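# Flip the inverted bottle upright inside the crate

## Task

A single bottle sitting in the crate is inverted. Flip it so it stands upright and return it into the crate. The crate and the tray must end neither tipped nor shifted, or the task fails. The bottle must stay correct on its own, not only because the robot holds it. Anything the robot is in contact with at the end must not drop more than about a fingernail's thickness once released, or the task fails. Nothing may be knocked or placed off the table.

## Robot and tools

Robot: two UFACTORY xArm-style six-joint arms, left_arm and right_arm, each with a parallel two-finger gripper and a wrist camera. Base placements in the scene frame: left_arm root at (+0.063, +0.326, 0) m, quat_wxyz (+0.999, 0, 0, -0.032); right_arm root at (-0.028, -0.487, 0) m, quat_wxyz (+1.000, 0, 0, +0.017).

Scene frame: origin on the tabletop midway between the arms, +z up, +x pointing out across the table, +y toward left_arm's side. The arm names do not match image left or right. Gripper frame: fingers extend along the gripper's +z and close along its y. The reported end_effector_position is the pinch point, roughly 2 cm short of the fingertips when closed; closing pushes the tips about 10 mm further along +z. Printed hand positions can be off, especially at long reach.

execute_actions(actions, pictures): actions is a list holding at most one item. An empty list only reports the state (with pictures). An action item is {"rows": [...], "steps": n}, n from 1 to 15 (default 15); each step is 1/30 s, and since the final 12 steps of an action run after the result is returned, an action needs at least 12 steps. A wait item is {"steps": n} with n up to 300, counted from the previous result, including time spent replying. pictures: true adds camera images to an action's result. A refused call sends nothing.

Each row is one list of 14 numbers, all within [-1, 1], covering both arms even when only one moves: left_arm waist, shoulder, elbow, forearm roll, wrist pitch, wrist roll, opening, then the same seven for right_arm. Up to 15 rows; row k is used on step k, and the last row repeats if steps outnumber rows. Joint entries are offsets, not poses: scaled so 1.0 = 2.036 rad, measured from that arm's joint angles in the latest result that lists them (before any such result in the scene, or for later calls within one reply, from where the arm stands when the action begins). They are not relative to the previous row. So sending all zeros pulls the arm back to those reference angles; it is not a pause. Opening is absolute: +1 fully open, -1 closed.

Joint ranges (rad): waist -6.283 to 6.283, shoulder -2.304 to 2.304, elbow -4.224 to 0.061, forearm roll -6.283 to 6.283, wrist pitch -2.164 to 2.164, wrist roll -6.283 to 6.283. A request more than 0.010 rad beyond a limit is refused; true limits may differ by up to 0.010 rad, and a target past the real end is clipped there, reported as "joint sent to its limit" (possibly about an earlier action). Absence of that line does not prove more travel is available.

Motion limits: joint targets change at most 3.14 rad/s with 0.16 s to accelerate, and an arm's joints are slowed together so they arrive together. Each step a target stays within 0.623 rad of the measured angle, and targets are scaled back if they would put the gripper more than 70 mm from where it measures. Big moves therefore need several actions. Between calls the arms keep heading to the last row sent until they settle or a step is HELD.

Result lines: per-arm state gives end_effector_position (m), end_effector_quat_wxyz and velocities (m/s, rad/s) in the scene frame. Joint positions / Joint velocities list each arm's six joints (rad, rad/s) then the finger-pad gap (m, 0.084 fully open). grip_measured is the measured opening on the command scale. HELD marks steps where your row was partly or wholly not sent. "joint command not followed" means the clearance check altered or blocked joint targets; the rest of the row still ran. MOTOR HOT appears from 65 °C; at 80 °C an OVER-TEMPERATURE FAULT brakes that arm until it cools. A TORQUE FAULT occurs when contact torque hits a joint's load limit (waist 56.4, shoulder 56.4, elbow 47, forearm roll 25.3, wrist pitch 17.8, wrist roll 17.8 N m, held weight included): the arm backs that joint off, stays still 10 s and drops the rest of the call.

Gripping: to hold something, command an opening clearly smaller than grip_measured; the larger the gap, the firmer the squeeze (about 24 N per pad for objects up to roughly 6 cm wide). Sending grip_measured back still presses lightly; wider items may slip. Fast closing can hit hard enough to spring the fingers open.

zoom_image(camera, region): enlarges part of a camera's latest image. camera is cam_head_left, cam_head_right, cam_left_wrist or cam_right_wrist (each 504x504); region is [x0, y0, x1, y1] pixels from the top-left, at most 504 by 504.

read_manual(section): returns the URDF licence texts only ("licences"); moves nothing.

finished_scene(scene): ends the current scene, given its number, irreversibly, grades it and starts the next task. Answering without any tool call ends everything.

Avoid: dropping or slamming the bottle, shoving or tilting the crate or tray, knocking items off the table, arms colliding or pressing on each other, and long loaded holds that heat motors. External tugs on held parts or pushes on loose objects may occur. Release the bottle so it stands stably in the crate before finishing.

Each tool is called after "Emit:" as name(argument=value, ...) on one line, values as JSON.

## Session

Emit:
execute_actions(actions=[])

Scene clock: 0.00 s of 7600.00 s.
left_arm: end_effector_position=(+0.2688, +0.3612, +0.3831) grip_measured=+1.00 end_effector_quat_wxyz=(-0.096, -0.154, +0.973, -0.145) end_effector_velocity=(+0.000, +0.000, -0.000) end_effector_angular_velocity=(-0.001, +0.001, -0.001) | right_arm: end_effector_position=(+0.1994, -0.0216, +0.2140) grip_measured=+1.00 end_effector_quat_wxyz=(+0.062, -0.530, +0.835, +0.134) end_effector_velocity=(+0.000, -0.000, -0.000) end_effector_angular_velocity=(+0.000, +0.000, -0.001)
Joint positions: left_arm=[ 0.497  0.469 -0.542 -0.234 -1.287 -2.925  0.084] | right_arm=[ 0.994 -0.295 -0.831  0.559 -0.352  2.53   0.084]
Joint velocities: left_arm=[ 0.    -0.002 -0.     0.     0.     0.001 -0.   ] | right_arm=[-0. -0.  0.  0.  0.  0.  0.]
Motor temperatures (°C, as the motors report them): left_arm=[29 27 36 33 35 34] | right_arm=[32 30 31 31 34 36]

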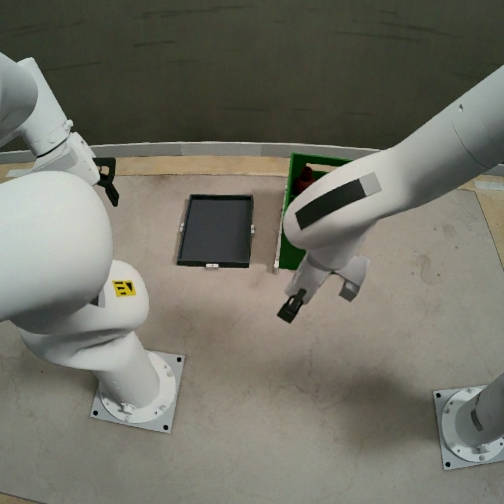

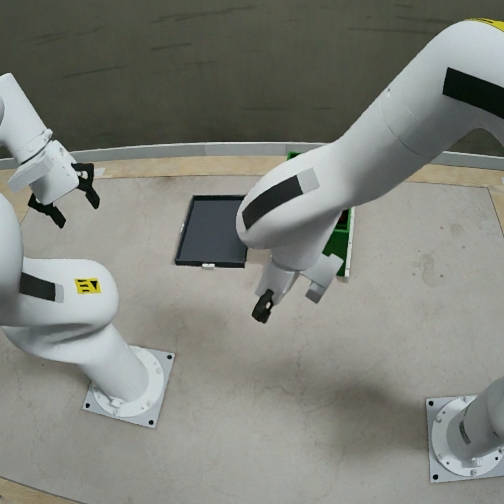

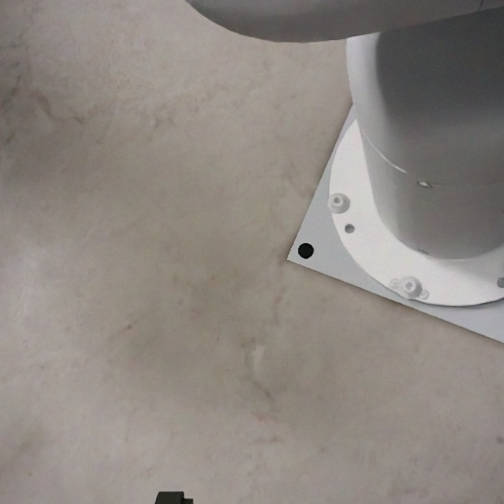

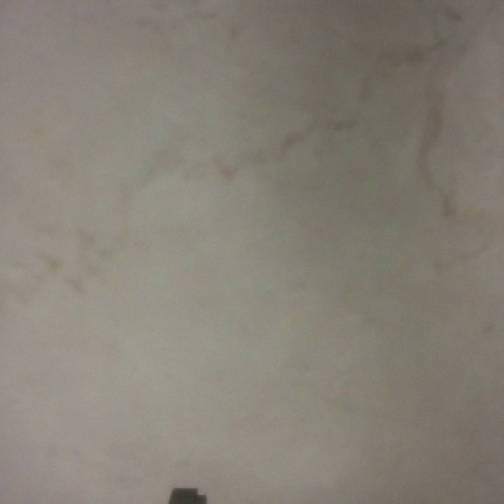

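Emit:
execute_actions(actions=[{"rows": [[-0.2441,-0.1567,0.0599,0.1149,0.9956,-0.1064,1,-0.215,-0.0805,-0.3908,-0.2746,-0.4006,-0.9527,1]], "steps": 15}])

Emit:
execute_actions(actions=[{"steps": 40}], pictures=true)

Scene clock: 3.17 s of 7600.00 s.
left_arm: end_effector_position=(+0.2742, +0.3615, +0.3749) grip_measured=+1.00 end_effector_quat_wxyz=(-0.094, -0.148, +0.975, -0.134) end_effector_velocity=(+0.145, -0.005, -0.250) end_effector_angular_velocity=(+0.575, -0.014, -0.480) | right_arm: end_effector_position=(+0.2112, -0.0207, +0.2202) grip_measured=+1.00 end_effector_quat_wxyz=(+0.059, -0.551, +0.822, +0.132) end_effector_velocity=(+0.382, +0.032, +0.198) end_effector_angular_velocity=(-0.134, -0.209, +1.302)
Joint positions: left_arm=[ 0.471  0.453 -0.537 -0.222 -1.252 -2.938  0.084] | right_arm=[ 0.972 -0.304 -0.863  0.528 -0.39   2.494  0.084]
Joint velocities: left_arm=[-0.791 -0.491  0.176  0.376  1.006 -0.351  0.   ] | right_arm=[-0.67  -0.268 -0.951 -0.885 -1.012 -0.993 -0.   ]
Motor temperatures (°C, as the motors report them): left_arm=[29 27 36 33 35 34] | right_arm=[32 30 31 31 34 36]
Steps of this call (steps 1 to 90: nothing new was sent; then 0.07 s passed at rest; steps 91 to 93: the first 3 steps of this action). Readings (joint positions):
91: left_arm=[0.497 0.468 -0.542 -0.234 -1.286 -2.925] | right_arm=[0.994 -0.295 -0.832 0.558 -0.354 2.529]
92: left_arm=[0.490 0.465 -0.541 -0.231 -1.277 -2.929] | right_arm=[0.988 -0.297 -0.840 0.550 -0.364 2.519]
93: the state above

Scene clock: 4.50 s of 7600.00 s.
left_arm: end_effector_position=(+0.5964, +0.2924, +0.4088) grip_measured=+1.00 end_effector_quat_wxyz=(+0.609, +0.025, +0.793, -0.019) end_effector_velocity=(-0.000, -0.001, -0.000) end_effector_angular_velocity=(+0.000, -0.000, -0.002) | right_arm: end_effector_position=(+0.4894, -0.1390, +0.4404) grip_measured=+1.00 end_effector_quat_wxyz=(+0.000, +1.000, +0.000, +0.000) end_effector_velocity=(+0.001, -0.000, +0.001) end_effector_angular_velocity=(+0.001, -0.002, +0.002)
Joint positions: left_arm=[ 0.     0.15  -0.42  -0.001  0.739 -3.142  0.084] | right_arm=[ 0.557 -0.458 -1.627 -0.    -1.168  0.591  0.084]
Joint velocities: left_arm=[-0.002 -0.001  0.001  0.     0.002 -0.    -0.   ] | right_arm=[-0.001  0.001 -0.001 -0.    -0.    -0.002  0.   ]
Motor temperatures (°C, as the motors report them): left_arm=[29 27 36 33 35 34] | right_arm=[32 30 31 31 34 36]
Kept back: nothing.
Steps of this call (steps 1 to 12: the last 12 steps of your previous action; steps 13 to 40: the robot went on to your last target). Readings (joint positions):
1: left_arm=[0.436 0.431 -0.529 -0.205 -1.208 -2.953] | right_arm=[0.946 -0.314 -0.901 0.494 -0.428 2.457]
2: left_arm=[0.392 0.403 -0.518 -0.185 -1.151 -2.971] | right_arm=[0.918 -0.324 -0.942 0.460 -0.467 2.417]
4: left_arm=[0.307 0.346 -0.496 -0.145 -1.027 -3.008] | right_arm=[0.870 -0.342 -1.022 0.399 -0.545 2.338]
8: left_arm=[0.171 0.259 -0.462 -0.081 -0.741 -3.067] | right_arm=[0.788 -0.372 -1.179 0.296 -0.703 2.171]
40: the state above

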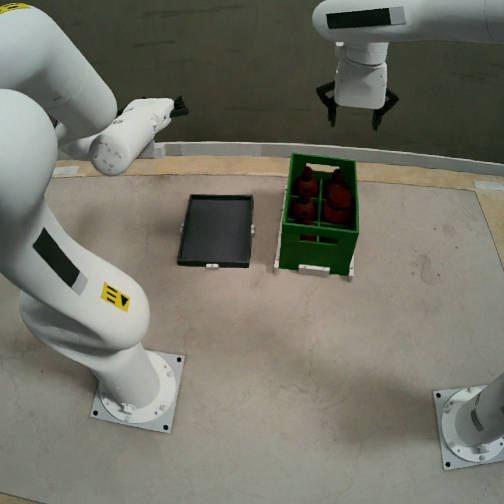

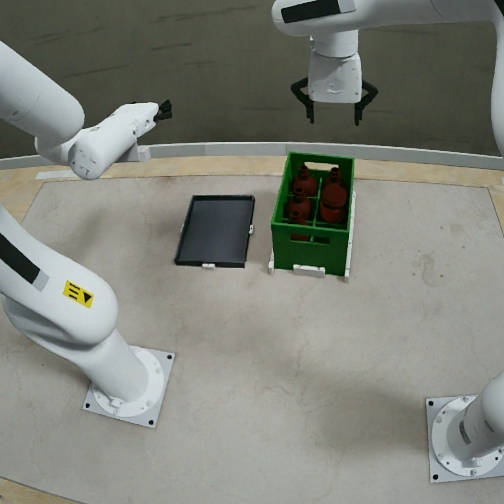

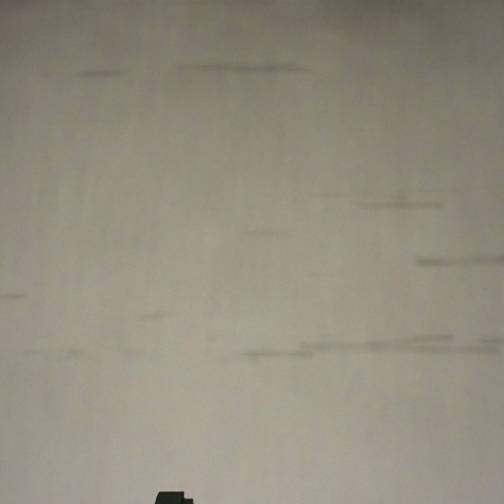

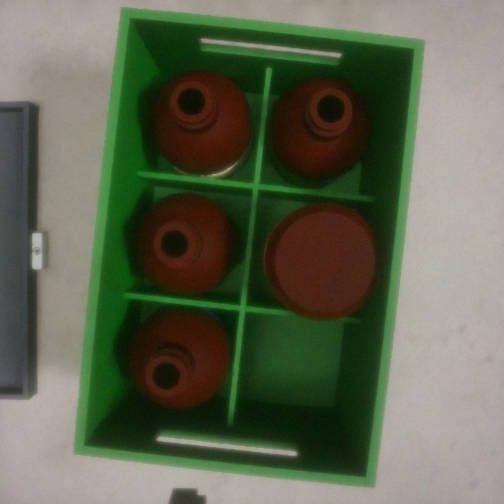

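Emit:
zoom_image(camera="cam_right_wrist", region=[230, 160, 420, 350])

Emit:
zoom_image(camera="cam_right_wrist", region=[140, 444, 260, 504])

Emit:
zoom_image(camera="cam_head_right", region=[260, 140, 370, 290])

Region (230, 160, 420, 350) of cam_right_wrist's 504x504 image, scaled by 2.653, with more detail than that image has.

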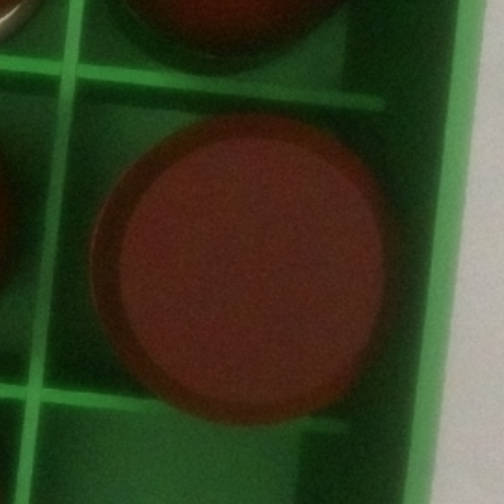

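Region (140, 444, 260, 504) of cam_right_wrist's 504x504 image, scaled by 4.200, with more detail than that image has.

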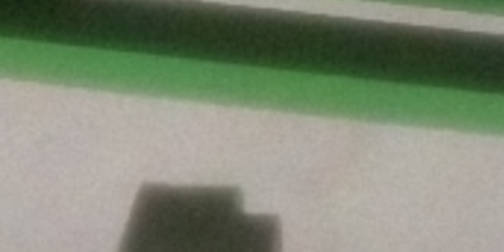

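Region (260, 140, 370, 290) of cam_head_right's 504x504 image, scaled by 3.360, with more detail than that image has; it fills the left 370 columns of this view, and the rest is white.

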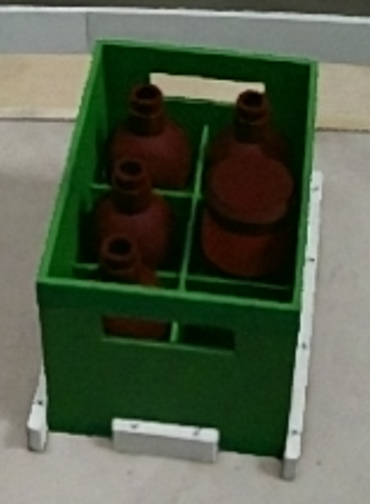

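Emit:
execute_actions(actions=[{"rows": [[-0.3541,-0.2078,0.0845,0.0004,0.4258,0,1,-0.0297,-0.1338,0.0602,0,0.1937,-0.7497,1]], "steps": 15}])

Emit:
execute_actions(actions=[{"steps": 34}], pictures=true)

Scene clock: 8.60 s of 7600.00 s.
left_arm: end_effector_position=(+0.5957, +0.2749, +0.4020) grip_measured=+1.00 end_effector_quat_wxyz=(+0.612, +0.038, +0.790, -0.029) end_effector_velocity=(-0.047, -0.505, -0.242) end_effector_angular_velocity=(-0.009, -0.110, -0.948) | right_arm: end_effector_position=(+0.4948, -0.1376, +0.4309) grip_measured=+1.00 end_effector_quat_wxyz=(-0.002, +1.000, +0.017, +0.003) end_effector_velocity=(+0.148, +0.031, -0.314) end_effector_angular_velocity=(+0.049, -0.081, +0.917)
Joint positions: left_arm=[-0.032  0.129 -0.413 -0.001  0.776 -3.142  0.084] | right_arm=[ 0.554 -0.471 -1.623 -0.    -1.145  0.555  0.084]
Joint velocities: left_arm=[-0.948 -0.628  0.233 -0.     0.972  0.001 -0.   ] | right_arm=[-0.092 -0.394  0.149  0.003  0.637 -1.01   0.   ]
Motor temperatures (°C, as the motors report them): left_arm=[29 27 36 33 35 34] | right_arm=[32 30 31 31 34 36]
Steps of this call (steps 1 to 30: the robot went on to your last target; steps 31 to 90: nothing new was sent; then 1.00 s passed at rest; steps 91 to 93: the first 3 steps of this action). Readings (joint positions):
91: left_arm=[-0.000 0.149 -0.420 -0.001 0.741 -3.142] | right_arm=[0.557 -0.459 -1.627 -0.000 -1.167 0.590]
92: left_arm=[-0.009 0.144 -0.418 -0.001 0.751 -3.142] | right_arm=[0.556 -0.462 -1.626 -0.000 -1.161 0.580]
93: the state above

Scene clock: 9.73 s of 7600.00 s.
left_arm: end_effector_position=(+0.4096, -0.0192, +0.3125) grip_measured=+1.00 end_effector_quat_wxyz=(+0.657, +0.269, +0.650, -0.272) end_effector_velocity=(-0.000, +0.000, -0.001) end_effector_angular_velocity=(+0.001, +0.001, +0.000) | right_arm: end_effector_position=(+0.5455, -0.1497, +0.2099) grip_measured=+1.00 end_effector_quat_wxyz=(+0.000, +0.743, +0.669, -0.000) end_effector_velocity=(-0.000, -0.000, -0.000) end_effector_angular_velocity=(-0.000, +0.000, +0.001)
Joint positions: left_arm=[-0.72  -0.273 -0.248  0.     1.606 -3.142  0.084] | right_arm=[ 0.496 -0.731 -1.504 -0.    -0.774 -0.935  0.084]
Joint velocities: left_arm=[ 0.    -0.002  0.     0.     0.001 -0.     0.   ] | right_arm=[ 0.    -0.     0.001  0.     0.    -0.001 -0.   ]
Motor temperatures (°C, as the motors report them): left_arm=[29 27 36 33 35 34] | right_arm=[32 30 32 31 34 36]
Kept back: nothing.
Steps of this call (steps 1 to 12: the last 12 steps of your previous action; steps 13 to 34: the robot went on to your last target). Readings (joint positions):
1: left_arm=[-0.068 0.105 -0.403 -0.001 0.811 -3.142] | right_arm=[0.550 -0.488 -1.616 -0.000 -1.119 0.513]
2: left_arm=[-0.105 0.080 -0.393 -0.001 0.846 -3.142] | right_arm=[0.545 -0.510 -1.606 -0.000 -1.090 0.465]
4: left_arm=[-0.176 0.038 -0.375 -0.000 0.918 -3.142] | right_arm=[0.536 -0.551 -1.585 -0.000 -1.035 0.361]
8: left_arm=[-0.320 -0.044 -0.342 -0.000 1.086 -3.142] | right_arm=[0.520 -0.623 -1.553 -0.000 -0.931 0.102]
34: the state above

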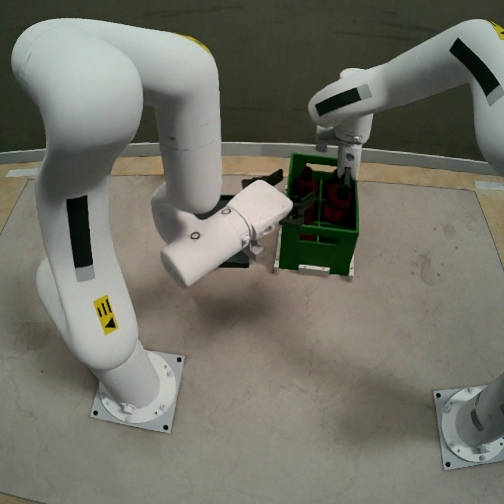

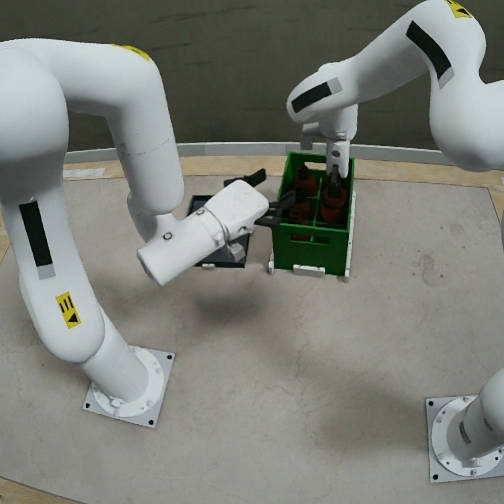

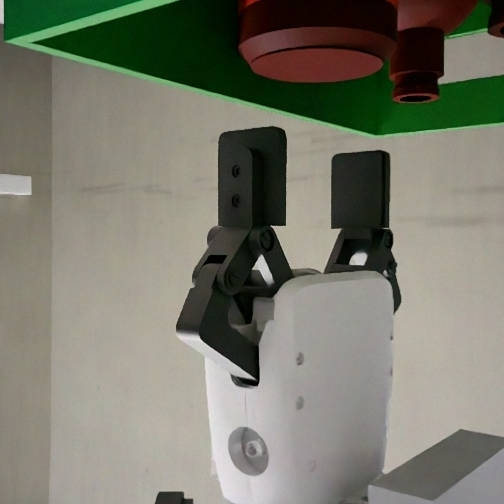

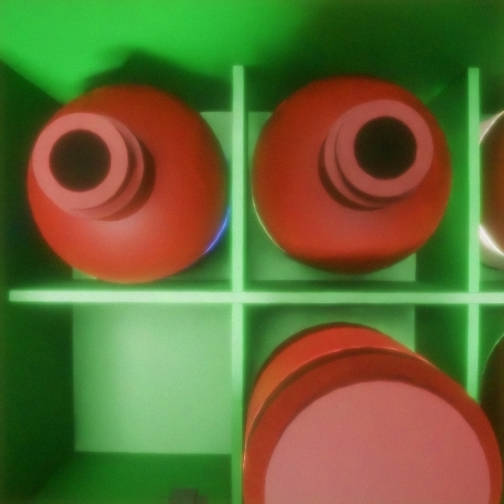

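Emit:
zoom_image(camera="cam_right_wrist", region=[154, 280, 504, 504])

Region (154, 280, 504, 504) of cam_right_wrist's 504x504 image, scaled by 1.440, with more detail than that image has; it fills the top 323 rows of this view, and the rest is white.

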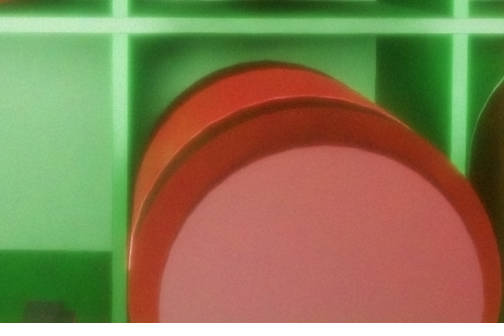

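Emit:
execute_actions(actions=[{"rows": [[0.0005,0,0,0,0,0,1,0.0001,-0.0015,0,0,0.0015,0.0001,1],[0.0012,0,0,0,0,0,1,0.0002,-0.0044,0,0,0.0044,0.0002,1],[0.002,0,0,0,0,0,1,0.0004,-0.0089,-0.0001,0,0.0089,0.0004,1],[0.003,0,0,0,0,0,1,0.0005,-0.0148,-0.0001,0,0.0148,0.0005,1],[0.004,0,0,0,0,0,1,0.0005,-0.0191,0.0013,0,0.0205,0.0005,1],[0.005,0,0,0,0,0,1,0.0005,-0.0232,0.0024,0,0.0257,0.0005,1],[0.0058,0,0,0,0,0,1,0.0005,-0.0274,0.0034,0,0.0309,0.0005,1],[0.0064,0,0,0,0,0,1,0.0005,-0.0314,0.0042,0,0.0357,0.0005,1],[0.0068,0,0,0,0,0,1,0.0005,-0.0354,0.0049,0,0.0404,0.0005,1],[0.0068,0,0,0,0,0,1,0.0005,-0.0391,0.0054,0,0.0446,0.0005,1],[0.0068,0,0,0,0,0,1,0.0005,-0.0425,0.0059,0,0.0485,0.0005,1],[0.0068,0,0,0,0,0,1,0.0005,-0.0456,0.0062,0,0.0519,0.0005,1],[0.0068,0,0,0,0,0,1,0.0005,-0.0477,0.0064,0,0.0542,0.0005,1],[0.0068,0,0,0,0,0,1,0.0005,-0.0491,0.0065,0,0.0557,0.0005,1],[0.0068,0,0,0,0,0,1,0.0005,-0.0498,0.0066,0,0.0565,0.0005,1]], "steps": 15}])

Emit:
execute_actions(actions=[{"steps": 17}])

Emit:
execute_actions(actions=[{"rows": [[0,0,0,0,0,0,1,0,0,0,0,0,0,0.93],[0,0,0,0,0,0,1,0,0,0,0,0,0,0.86],[0,0,0,0,0,0,1,0,0,0,0,0,0,0.8],[0,0,0,0,0,0,1,0,0,0,0,0,0,0.74],[0,0,0,0,0,0,1,0,0,0,0,0,0,0.66],[0,0,0,0,0,0,1,0,0,0,0,0,0,0.5],[0,0,0,0,0,0,1,0,0,0,0,0,0,0.25],[0,0,0,0,0,0,1,0,0,0,0,0,0,-0.05],[0,0,0,0,0,0,1,0,0,0,0,0,0,-0.35],[0,0,0,0,0,0,1,0,0,0,0,0,0,-0.7],[0,0,0,0,0,0,1,0,0,0,0,0,0,-1]], "steps": 12}])

Emit:
execute_actions(actions=[{"steps": 14}], pictures=true)

Scene clock: 14.83 s of 7600.00 s.
left_arm: end_effector_position=(+0.4101, -0.0187, +0.3125) grip_measured=+1.00 end_effector_quat_wxyz=(+0.657, +0.268, +0.650, -0.271) end_effector_velocity=(+0.014, +0.012, +0.002) end_effector_angular_velocity=(-0.002, -0.003, +0.038) | right_arm: end_effector_position=(+0.5462, -0.1491, +0.2069) grip_measured=+1.00 end_effector_quat_wxyz=(+0.000, +0.743, +0.669, +0.001) end_effector_velocity=(+0.014, +0.013, -0.086) end_effector_angular_velocity=(+0.010, -0.016, -0.001)
Joint positions: left_arm=[-0.719 -0.273 -0.248  0.     1.606 -3.142  0.084] | right_arm=[ 0.497 -0.736 -1.505 -0.    -0.768 -0.934  0.084]
Joint velocities: left_arm=[ 0.037  0.002 -0.002 -0.    -0.     0.     0.   ] | right_arm=[ 0.006 -0.136 -0.01   0.     0.145  0.008  0.   ]
Motor temperatures (°C, as the motors report them): left_arm=[29 27 36 33 35 34] | right_arm=[32 30 32 31 34 36]
Steps of this call (steps 1 to 15: the robot went on to your last target; steps 16 to 90: nothing new was sent; then 2.00 s passed at rest; steps 91 to 93: the first 3 steps of this action). Readings (joint positions):
91: left_arm=[-0.720 -0.273 -0.248 0.000 1.606 -3.142] | right_arm=[0.496 -0.731 -1.504 -0.000 -0.773 -0.935]
92: left_arm=[-0.720 -0.273 -0.248 0.000 1.606 -3.142] | right_arm=[0.496 -0.732 -1.505 -0.000 -0.772 -0.935]
93: the state above

Scene clock: 15.40 s of 7600.00 s.
left_arm: end_effector_position=(+0.4143, -0.0144, +0.3125) grip_measured=+1.00 end_effector_quat_wxyz=(+0.659, +0.264, +0.652, -0.267) end_effector_velocity=(+0.000, +0.000, +0.000) end_effector_angular_velocity=(-0.000, -0.000, +0.000) | right_arm: end_effector_position=(+0.5475, -0.1477, +0.1376) grip_measured=+1.00 end_effector_quat_wxyz=(+0.000, +0.743, +0.669, +0.000) end_effector_velocity=(+0.003, +0.002, +0.002) end_effector_angular_velocity=(+0.004, -0.008, +0.001)
Joint positions: left_arm=[-0.706 -0.273 -0.248  0.     1.606 -3.142  0.084] | right_arm=[ 0.497 -0.832 -1.491 -0.    -0.659 -0.934  0.084]
Joint velocities: left_arm=[ 0.  0. -0.  0.  0. -0.  0.] | right_arm=[ 0.     0.    -0.004 -0.001  0.005 -0.     0.   ]
Motor temperatures (°C, as the motors report them): left_arm=[29 27 36 33 35 34] | right_arm=[32 30 32 31 34 36]
Kept back: nothing.
Steps of this call (steps 1 to 12: the last 12 steps of your previous action; steps 13 to 17: the robot went on to your last target). Readings (joint positions):
1: left_arm=[-0.717 -0.273 -0.248 0.000 1.606 -3.142] | right_arm=[0.497 -0.742 -1.505 -0.000 -0.762 -0.934]
2: left_arm=[-0.716 -0.273 -0.248 0.000 1.606 -3.142] | right_arm=[0.497 -0.750 -1.505 -0.000 -0.753 -0.934]
4: left_arm=[-0.712 -0.273 -0.248 0.000 1.606 -3.142] | right_arm=[0.497 -0.769 -1.501 -0.000 -0.733 -0.934]
8: left_arm=[-0.707 -0.273 -0.248 0.000 1.606 -3.142] | right_arm=[0.497 -0.802 -1.494 -0.000 -0.693 -0.934]
17: the state above

Scene clock: 15.43 s of 7600.00 s.
left_arm: end_effector_position=(+0.4143, -0.0144, +0.3125) grip_measured=+1.00 end_effector_quat_wxyz=(+0.659, +0.264, +0.652, -0.267) end_effector_velocity=(+0.000, -0.000, +0.000) end_effector_angular_velocity=(-0.001, +0.000, -0.000) | right_arm: end_effector_position=(+0.5475, -0.1477, +0.1376) grip_measured=+1.00 end_effector_quat_wxyz=(+0.000, +0.743, +0.669, +0.000) end_effector_velocity=(+0.001, +0.000, +0.000) end_effector_angular_velocity=(+0.001, -0.003, +0.001)
Joint positions: left_arm=[-0.706 -0.273 -0.248  0.     1.606 -3.142  0.084] | right_arm=[ 0.497 -0.832 -1.491 -0.    -0.659 -0.934  0.084]
Joint velocities: left_arm=[-0.     0.    -0.001  0.    -0.    -0.001 -0.   ] | right_arm=[ 0.    -0.    -0.001 -0.001  0.003  0.    -0.   ]
Motor temperatures (°C, as the motors report them): left_arm=[29 27 36 33 35 34] | right_arm=[32 30 32 31 34 36]
Kept back: the last 12 steps of this action, its rows measured from the state above.
Steps of this call (step 1: the robot went on to your last target). Readings (joint positions):
1: the state above

Scene clock: 15.90 s of 7600.00 s.
left_arm: end_effector_position=(+0.4143, -0.0144, +0.3125) grip_measured=+1.00 end_effector_quat_wxyz=(+0.659, +0.264, +0.652, -0.267) end_effector_velocity=(+0.000, -0.001, +0.001) end_effector_angular_velocity=(-0.001, -0.002, -0.000) | right_arm: end_effector_position=(+0.5477, -0.1476, +0.1378) grip_measured=+0.72 end_effector_quat_wxyz=(+0.000, +0.743, +0.669, +0.001) end_effector_velocity=(-0.000, -0.000, -0.000) end_effector_angular_velocity=(-0.000, +0.000, +0.000)
Joint positions: left_arm=[-0.706 -0.273 -0.248  0.     1.606 -3.142  0.084] | right_arm=[ 0.497 -0.831 -1.491 -0.    -0.659 -0.934  0.073]
Joint velocities: left_arm=[-0.001  0.    -0.001 -0.     0.     0.001  0.   ] | right_arm=[ 0. -0.  0. -0.  0. -0.  0.]
Motor temperatures (°C, as the motors report them): left_arm=[29 27 36 33 35 34] | right_arm=[32 30 32 31 34 36]
Kept back: nothing.
Steps of this call (steps 1 to 12: the last 12 steps of your previous action; steps 13 to 14: the robot went on to your last target). Readings (joint positions):
1: left_arm=[-0.706 -0.273 -0.248 0.000 1.606 -3.142] | right_arm=[0.497 -0.832 -1.491 -0.000 -0.659 -0.934]
2: left_arm=[-0.706 -0.273 -0.248 0.000 1.606 -3.142] | right_arm=[0.497 -0.831 -1.491 -0.000 -0.659 -0.934]
4: left_arm=[-0.706 -0.273 -0.248 0.000 1.606 -3.142] | right_arm=[0.497 -0.831 -1.491 -0.000 -0.659 -0.934]
8: left_arm=[-0.706 -0.273 -0.248 0.000 1.606 -3.142] | right_arm=[0.497 -0.831 -1.491 -0.000 -0.659 -0.934]
14: the state above

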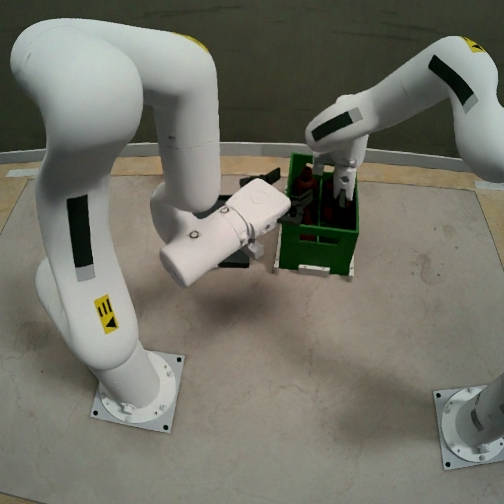

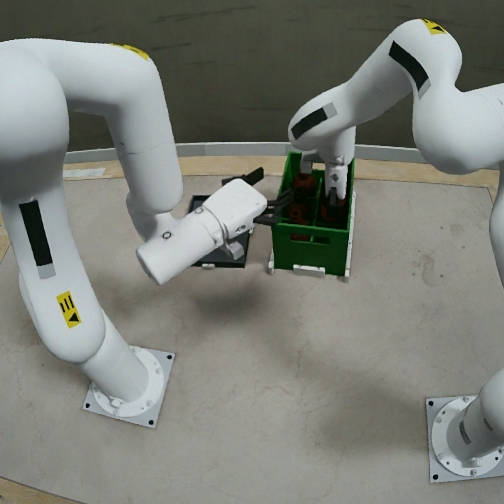

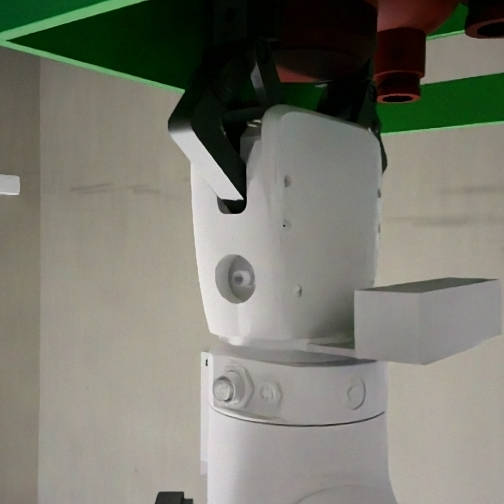

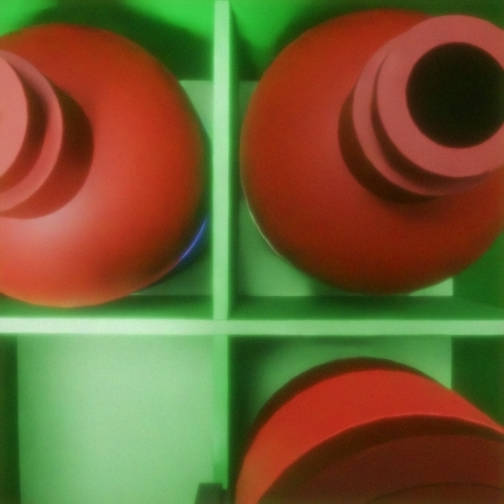

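Emit:
execute_actions(actions=[])

Scene clock: 18.07 s of 7600.00 s.
left_arm: end_effector_position=(+0.4143, -0.0144, +0.3125) grip_measured=+1.00 end_effector_quat_wxyz=(+0.659, +0.264, +0.652, -0.267) end_effector_velocity=(+0.000, -0.000, +0.001) end_effector_angular_velocity=(-0.002, -0.000, +0.001) | right_arm: end_effector_position=(+0.5475, -0.1476, +0.1376) grip_measured=+0.72 end_effector_quat_wxyz=(+0.000, +0.743, +0.669, +0.000) end_effector_velocity=(+0.000, +0.000, +0.001) end_effector_angular_velocity=(+0.001, -0.000, -0.000)
Joint positions: left_arm=[-0.706 -0.273 -0.248  0.     1.606 -3.142  0.084] | right_arm=[ 0.497 -0.831 -1.491 -0.    -0.659 -0.934  0.073]
Joint velocities: left_arm=[ 0.001  0.001 -0.001  0.     0.    -0.001 -0.   ] | right_arm=[ 0.     0.001 -0.     0.001 -0.    -0.001  0.   ]
Motor temperatures (°C, as the motors report them): left_arm=[29 27 36 33 35 34] | right_arm=[32 30 32 31 34 36]
Kept back: nothing.
Steps of this call (steps 1 to 15: the robot went on to your last target; steps 16 to 65: nothing new was sent). Readings (joint positions):
1: left_arm=[-0.706 -0.273 -0.248 0.000 1.606 -3.142] | right_arm=[0.497 -0.831 -1.491 -0.000 -0.659 -0.934]
2: left_arm=[-0.706 -0.273 -0.248 0.000 1.606 -3.142] | right_arm=[0.497 -0.831 -1.491 -0.000 -0.659 -0.934]
4: left_arm=[-0.706 -0.273 -0.248 0.000 1.606 -3.142] | right_arm=[0.497 -0.831 -1.491 -0.000 -0.659 -0.934]
8: left_arm=[-0.706 -0.273 -0.248 0.000 1.606 -3.142] | right_arm=[0.497 -0.831 -1.491 -0.000 -0.659 -0.934]
65: the state above
All arms were judged still, so your last target was given up. Only a new action makes them travel on or press farther. Fingers that are still opening or closing keep moving.

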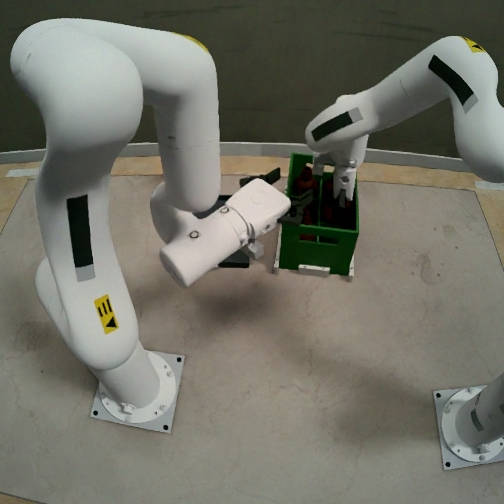

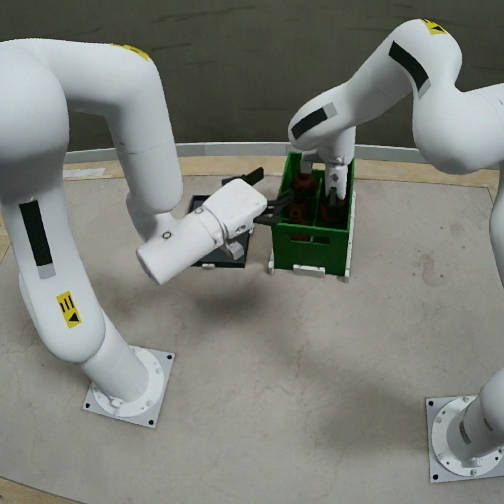

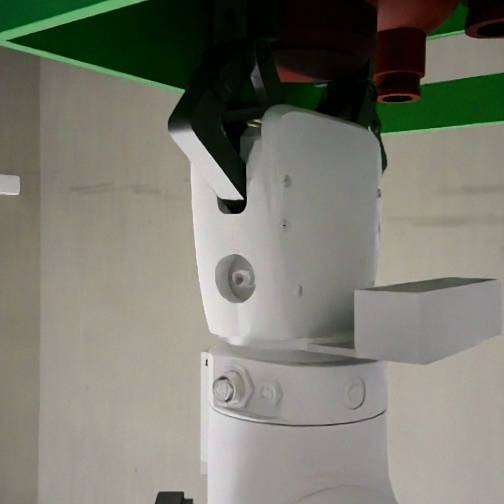

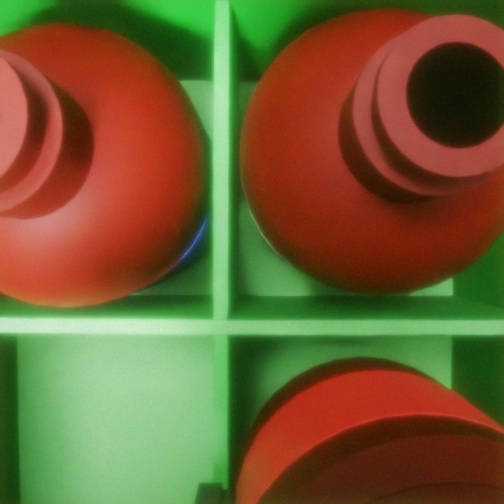

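Emit:
execute_actions(actions=[{"rows": [
[0,0,0,0,0,0,1, 0,0.0015,-0.0008,0,-0.0023,0,-1],
[0,0,0,0,0,0,1, 0,0.0057,-0.0031,0,-0.0089,0,-1],
[0,0,0,0,0,0,1, 0,0.0118,-0.0074,0,-0.0193,0,-1],
[0,0,0,0,0,0,1, 0,0.0198,-0.0126,0,-0.0325,0,-1],
[0,0,0,0,0,0,1, 0,0.0294,-0.0184,0,-0.0478,0,-1],
[0,0,0,0,0,0,1, 0,0.0402,-0.0243,0,-0.0645,0,-1],
[0,-0.0012,-0.0023,0,-0.0011,0,1, 0,0.0515,-0.0306,0,-0.0821,-0.008,-1],
[0,-0.0040,-0.0075,0,-0.0036,0,1, 0,0.0620,-0.0383,0,-0.1003,-0.025,-1],
[0,-0.0087,-0.0166,0,-0.0079,0,1, 0,0.0716,-0.0472,0,-0.1188,-0.052,-1],
[0,-0.0151,-0.0287,0,-0.0136,0,1, 0,0.0797,-0.0568,0,-0.1365,-0.088,-1],
[0,-0.0230,-0.0438,0,-0.0207,0,1, 0,0.0863,-0.0667,0,-0.1529,-0.13,-1],
[0,-0.0325,-0.0619,0,-0.0293,0,1, 0,0.0914,-0.0758,0,-0.1671,-0.175,-1],
[0,-0.0436,-0.0830,0,-0.0393,0,1, 0,0.0949,-0.0834,0,-0.1783,-0.22,-1],
[0,-0.0563,-0.1071,0,-0.0507,0,1, 0,0.0970,-0.0886,0,-0.1856,-0.265,-1],
[0,-0.0793,-0.1509,0,-0.0714,0,1, 0,0.0977,-0.0905,0,-0.1882,-0.4474,-1]
], "steps": 15}])

Emit:
execute_actions(actions=[{"steps": 26}], pictures=true)

Scene clock: 31.73 s of 7600.00 s.
left_arm: end_effector_position=(+0.4143, -0.0144, +0.3125) grip_measured=+1.00 end_effector_quat_wxyz=(+0.659, +0.264, +0.652, -0.267) end_effector_velocity=(-0.000, -0.001, +0.001) end_effector_angular_velocity=(-0.001, -0.001, -0.002) | right_arm: end_effector_position=(+0.5465, -0.1482, +0.1408) grip_measured=+0.72 end_effector_quat_wxyz=(-0.000, +0.743, +0.669, -0.002) end_effector_velocity=(-0.011, -0.006, +0.116) end_effector_angular_velocity=(-0.050, +0.084, +0.002)
Joint positions: left_arm=[-0.706 -0.273 -0.248  0.     1.606 -3.142  0.084] | right_arm=[ 0.497 -0.827 -1.492 -0.    -0.669 -0.934  0.073]
Joint velocities: left_arm=[-0.002  0.001 -0.001 -0.    -0.     0.    -0.   ] | right_arm=[ 0.001  0.141 -0.059 -0.001 -0.297 -0.    -0.   ]
Motor temperatures (°C, as the motors report them): left_arm=[29 27 36 33 35 34] | right_arm=[32 30 32 31 34 36]
Steps of this call (steps 1 to 90: nothing new was sent; then 10.57 s passed at rest; steps 91 to 93: the first 3 steps of this action). Readings (joint positions):
91: left_arm=[-0.706 -0.273 -0.248 0.000 1.606 -3.142] | right_arm=[0.497 -0.831 -1.491 -0.000 -0.659 -0.934]
92: left_arm=[-0.706 -0.273 -0.248 0.000 1.606 -3.142] | right_arm=[0.497 -0.830 -1.491 -0.000 -0.662 -0.934]
93: the state above

Scene clock: 32.60 s of 7600.00 s.
left_arm: end_effector_position=(+0.5001, -0.0976, +0.3155) grip_measured=+1.00 end_effector_quat_wxyz=(+0.659, +0.264, +0.652, -0.267) end_effector_velocity=(+0.001, -0.002, +0.001) end_effector_angular_velocity=(-0.003, -0.001, -0.001) | right_arm: end_effector_position=(+0.5529, -0.1445, +0.3484) grip_measured=+0.72 end_effector_quat_wxyz=(+0.000, +0.374, +0.928, -0.000) end_effector_velocity=(+0.001, +0.001, +0.003) end_effector_angular_velocity=(+0.003, -0.003, +0.010)
Joint positions: left_arm=[-0.706 -0.434 -0.555  0.     1.461 -3.142  0.084] | right_arm=[ 0.497 -0.633 -1.675 -0.    -1.042 -1.843  0.073]
Joint velocities: left_arm=[-0.001 -0.002 -0.006  0.    -0.001 -0.001  0.   ] | right_arm=[ 0.     0.002 -0.004  0.001 -0.001 -0.01   0.   ]
Motor temperatures (°C, as the motors report them): left_arm=[29 27 36 33 35 34] | right_arm=[32 30 32 31 34 36]
Kept back: nothing.
Steps of this call (steps 1 to 12: the last 12 steps of your previous action; steps 13 to 26: the robot went on to your last target). Readings (joint positions):
1: left_arm=[-0.706 -0.273 -0.248 0.000 1.606 -3.142] | right_arm=[0.497 -0.821 -1.496 -0.000 -0.682 -0.934]
2: left_arm=[-0.706 -0.273 -0.248 0.000 1.606 -3.142] | right_arm=[0.497 -0.810 -1.502 -0.000 -0.699 -0.934]
4: left_arm=[-0.706 -0.273 -0.249 0.000 1.606 -3.142] | right_arm=[0.497 -0.779 -1.522 -0.000 -0.747 -0.934]
8: left_arm=[-0.706 -0.291 -0.283 0.000 1.589 -3.142] | right_arm=[0.497 -0.703 -1.576 -0.000 -0.869 -1.011]
26: the state above

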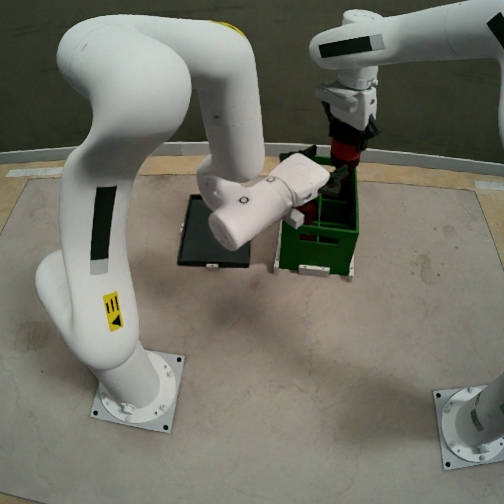

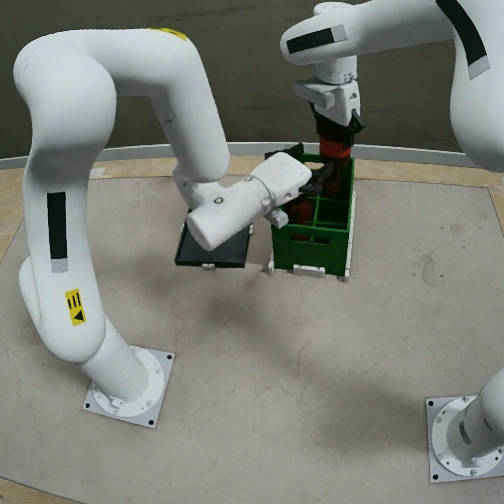

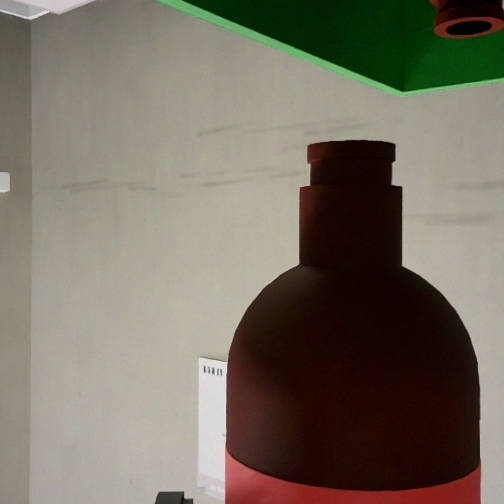

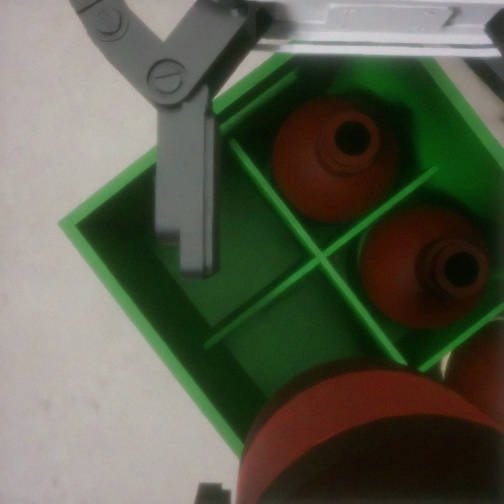

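Emit:
zoom_image(camera="cam_right_wrist", region=[60, 0, 340, 280])

Emit:
zoom_image(camera="cam_head_right", region=[270, 80, 400, 210])

Region (60, 0, 340, 280) of cam_right_wrist's 504x504 image, scaled by 1.800, with more detail than that image has.

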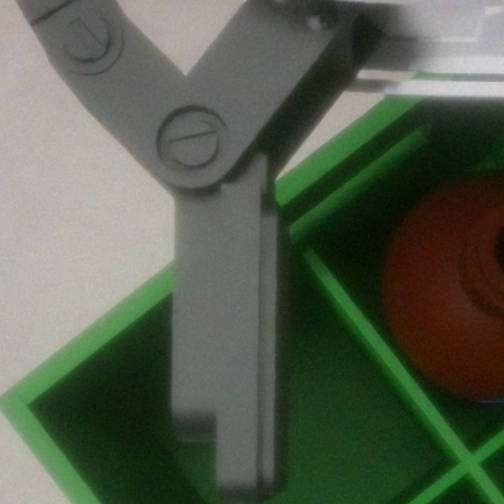

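Region (270, 80, 400, 210) of cam_head_right's 504x504 image, scaled by 3.877, with more detail than that image has.

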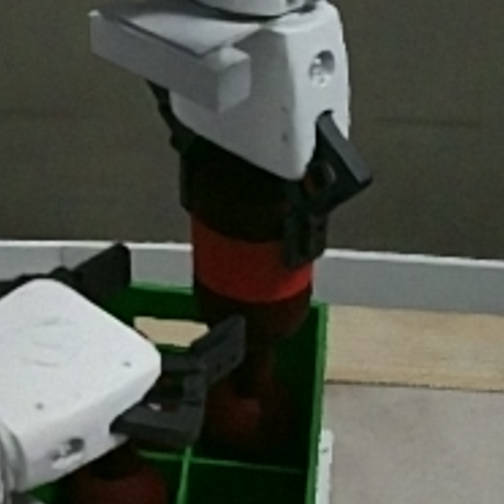

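Emit:
execute_actions(actions=[{"rows": [
[0,-0.0007,-0.0013,0,-0.0006,0,1, 0,0.0002,-0.0005,0,-0.0007,-0.0005,-1],
[0,-0.0027,-0.0049,0,-0.0022,0,1, 0,0.0005,-0.0013,0,-0.0018,-0.001,-1],
[0,-0.0057,-0.0105,0,-0.0047,0,1, 0,0.0008,-0.0023,0,-0.0031,-0.001,-1],
[0,-0.0096,-0.0176,0,-0.0080,0,1, 0,0.0011,-0.0031,0,-0.0042,-0.001,-1],
[0,-0.0142,-0.0261,0,-0.0118,0,1, 0,0.0013,-0.0036,0,-0.0049,-0.001,-1],
[0,-0.0193,-0.0354,0,-0.0160,0,1, 0,0.0013,-0.0036,0,-0.0049,-0.001,-1],
[0,-0.0247,-0.0452,0,-0.0205,0,1, 0,0.0013,-0.0036,0,-0.0049,-0.001,-1],
[0,-0.0302,-0.0553,0,-0.0250,0,1, 0,0.0013,-0.0036,0,-0.0049,-0.001,-1],
[0,-0.0356,-0.0651,0,-0.0295,0,1, 0,0.0013,-0.0036,0,-0.0049,-0.001,-1],
[0,-0.0407,-0.0744,0,-0.0337,0,1, 0,0.0013,-0.0036,0,-0.0049,-0.001,-1],
[0,-0.0453,-0.0829,0,-0.0375,0,1, 0,0.0013,-0.0036,0,-0.0049,-0.001,-1],
[0,-0.0492,-0.0900,0,-0.0408,0,1, 0,0.0013,-0.0036,0,-0.0049,-0.001,-1],
[0,-0.0522,-0.0956,0,-0.0433,0,1, 0,0.0013,-0.0036,0,-0.0049,-0.001,-1],
[0,-0.0542,-0.0992,0,-0.0449,0,1, 0,0.0013,-0.0036,0,-0.0049,-0.001,-1],
[0,-0.0549,-0.1005,0,-0.0455,0,1, 0,0.0013,-0.0036,0,-0.0049,-0.001,-1]
], "steps": 15}])

Emit:
execute_actions(actions=[{"steps": 20}], pictures=true)

Scene clock: 40.67 s of 7600.00 s.
left_arm: end_effector_position=(+0.5017, -0.0991, +0.3155) grip_measured=+1.00 end_effector_quat_wxyz=(+0.659, +0.264, +0.652, -0.267) end_effector_velocity=(+0.042, -0.040, -0.003) end_effector_angular_velocity=(+0.007, +0.006, +0.001) | right_arm: end_effector_position=(+0.5528, -0.1446, +0.3496) grip_measured=+0.72 end_effector_quat_wxyz=(+0.000, +0.373, +0.928, -0.000) end_effector_velocity=(-0.002, -0.001, +0.020) end_effector_angular_velocity=(-0.006, +0.011, +0.009)
Joint positions: left_arm=[-0.706 -0.437 -0.56   0.     1.458 -3.142  0.084] | right_arm=[ 0.497 -0.632 -1.677 -0.    -1.044 -1.845  0.073]
Joint velocities: left_arm=[ 0.001 -0.088 -0.154 -0.001 -0.075  0.001  0.   ] | right_arm=[ 0.     0.008 -0.033  0.    -0.054 -0.009 -0.   ]
Motor temperatures (°C, as the motors report them): left_arm=[29 27 36 33 35 34] | right_arm=[32 30 32 31 34 36]
Steps of this call (steps 1 to 30: the robot went on to your last target; steps 31 to 90: nothing new was sent; then 4.97 s passed at rest; steps 91 to 93: the first 3 steps of this action). Readings (joint positions):
91: left_arm=[-0.706 -0.435 -0.556 0.000 1.460 -3.142] | right_arm=[0.497 -0.633 -1.675 -0.000 -1.042 -1.844]
92: left_arm=[-0.706 -0.435 -0.557 0.000 1.460 -3.142] | right_arm=[0.497 -0.633 -1.676 -0.000 -1.043 -1.844]
93: the state above

Scene clock: 41.33 s of 7600.00 s.
left_arm: end_effector_position=(+0.5539, -0.1498, +0.3153) grip_measured=+1.00 end_effector_quat_wxyz=(+0.659, +0.264, +0.652, -0.267) end_effector_velocity=(+0.001, -0.000, -0.000) end_effector_angular_velocity=(-0.001, +0.001, +0.001) | right_arm: end_effector_position=(+0.5529, -0.1445, +0.3535) grip_measured=+0.72 end_effector_quat_wxyz=(+0.000, +0.373, +0.928, -0.000) end_effector_velocity=(+0.000, -0.000, +0.000) end_effector_angular_velocity=(-0.000, -0.001, +0.000)
Joint positions: left_arm=[-0.706 -0.545 -0.759  0.     1.368 -3.142  0.084] | right_arm=[ 0.497 -0.63  -1.682 -0.    -1.052 -1.845  0.073]
Joint velocities: left_arm=[ 0.001 -0.002 -0.003 -0.    -0.001 -0.001  0.   ] | right_arm=[ 0.     0.     0.    -0.001  0.     0.    -0.   ]
Motor temperatures (°C, as the motors report them): left_arm=[29 27 36 33 35 34] | right_arm=[32 30 32 31 34 36]
Kept back: nothing.
Steps of this call (steps 1 to 12: the last 12 steps of your previous action; steps 13 to 20: the robot went on to your last target). Readings (joint positions):
1: left_arm=[-0.706 -0.441 -0.567 0.000 1.454 -3.142] | right_arm=[0.497 -0.632 -1.678 -0.000 -1.046 -1.845]
2: left_arm=[-0.706 -0.447 -0.578 0.000 1.450 -3.142] | right_arm=[0.497 -0.631 -1.680 -0.000 -1.048 -1.845]
4: left_arm=[-0.706 -0.462 -0.606 0.000 1.437 -3.142] | right_arm=[0.497 -0.630 -1.682 -0.000 -1.051 -1.845]
8: left_arm=[-0.706 -0.503 -0.681 0.000 1.403 -3.142] | right_arm=[0.497 -0.630 -1.682 -0.000 -1.052 -1.845]
20: the state above

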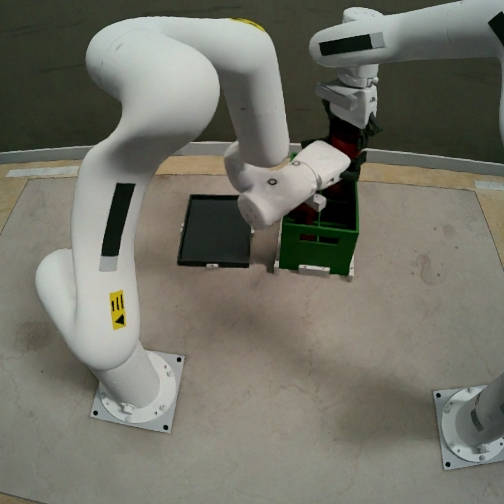

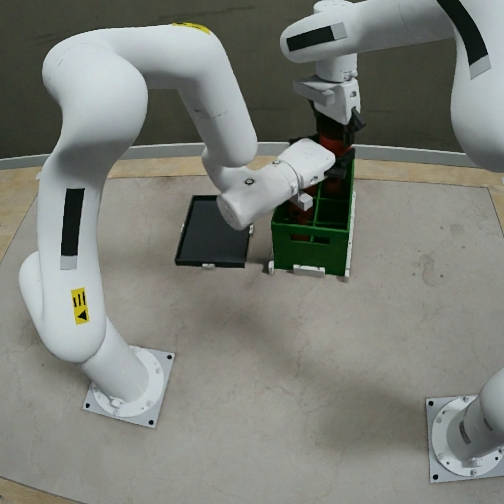

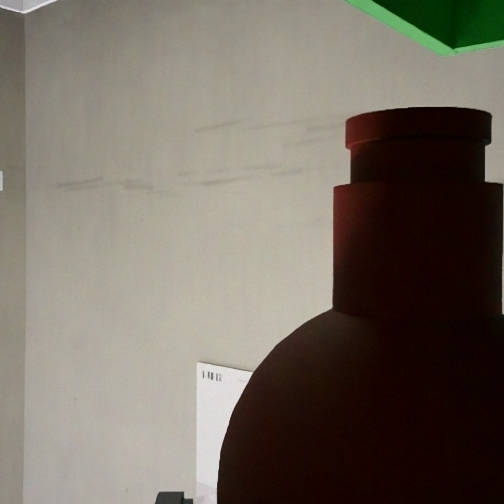

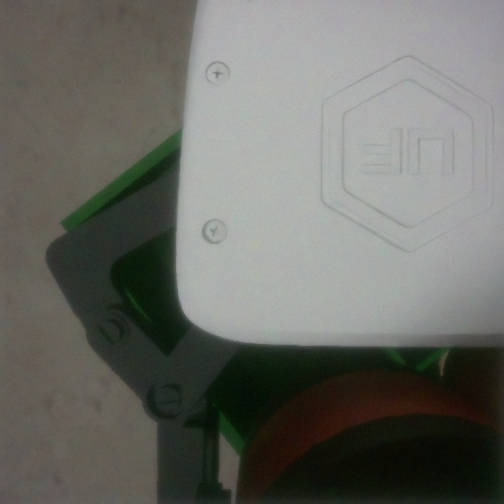

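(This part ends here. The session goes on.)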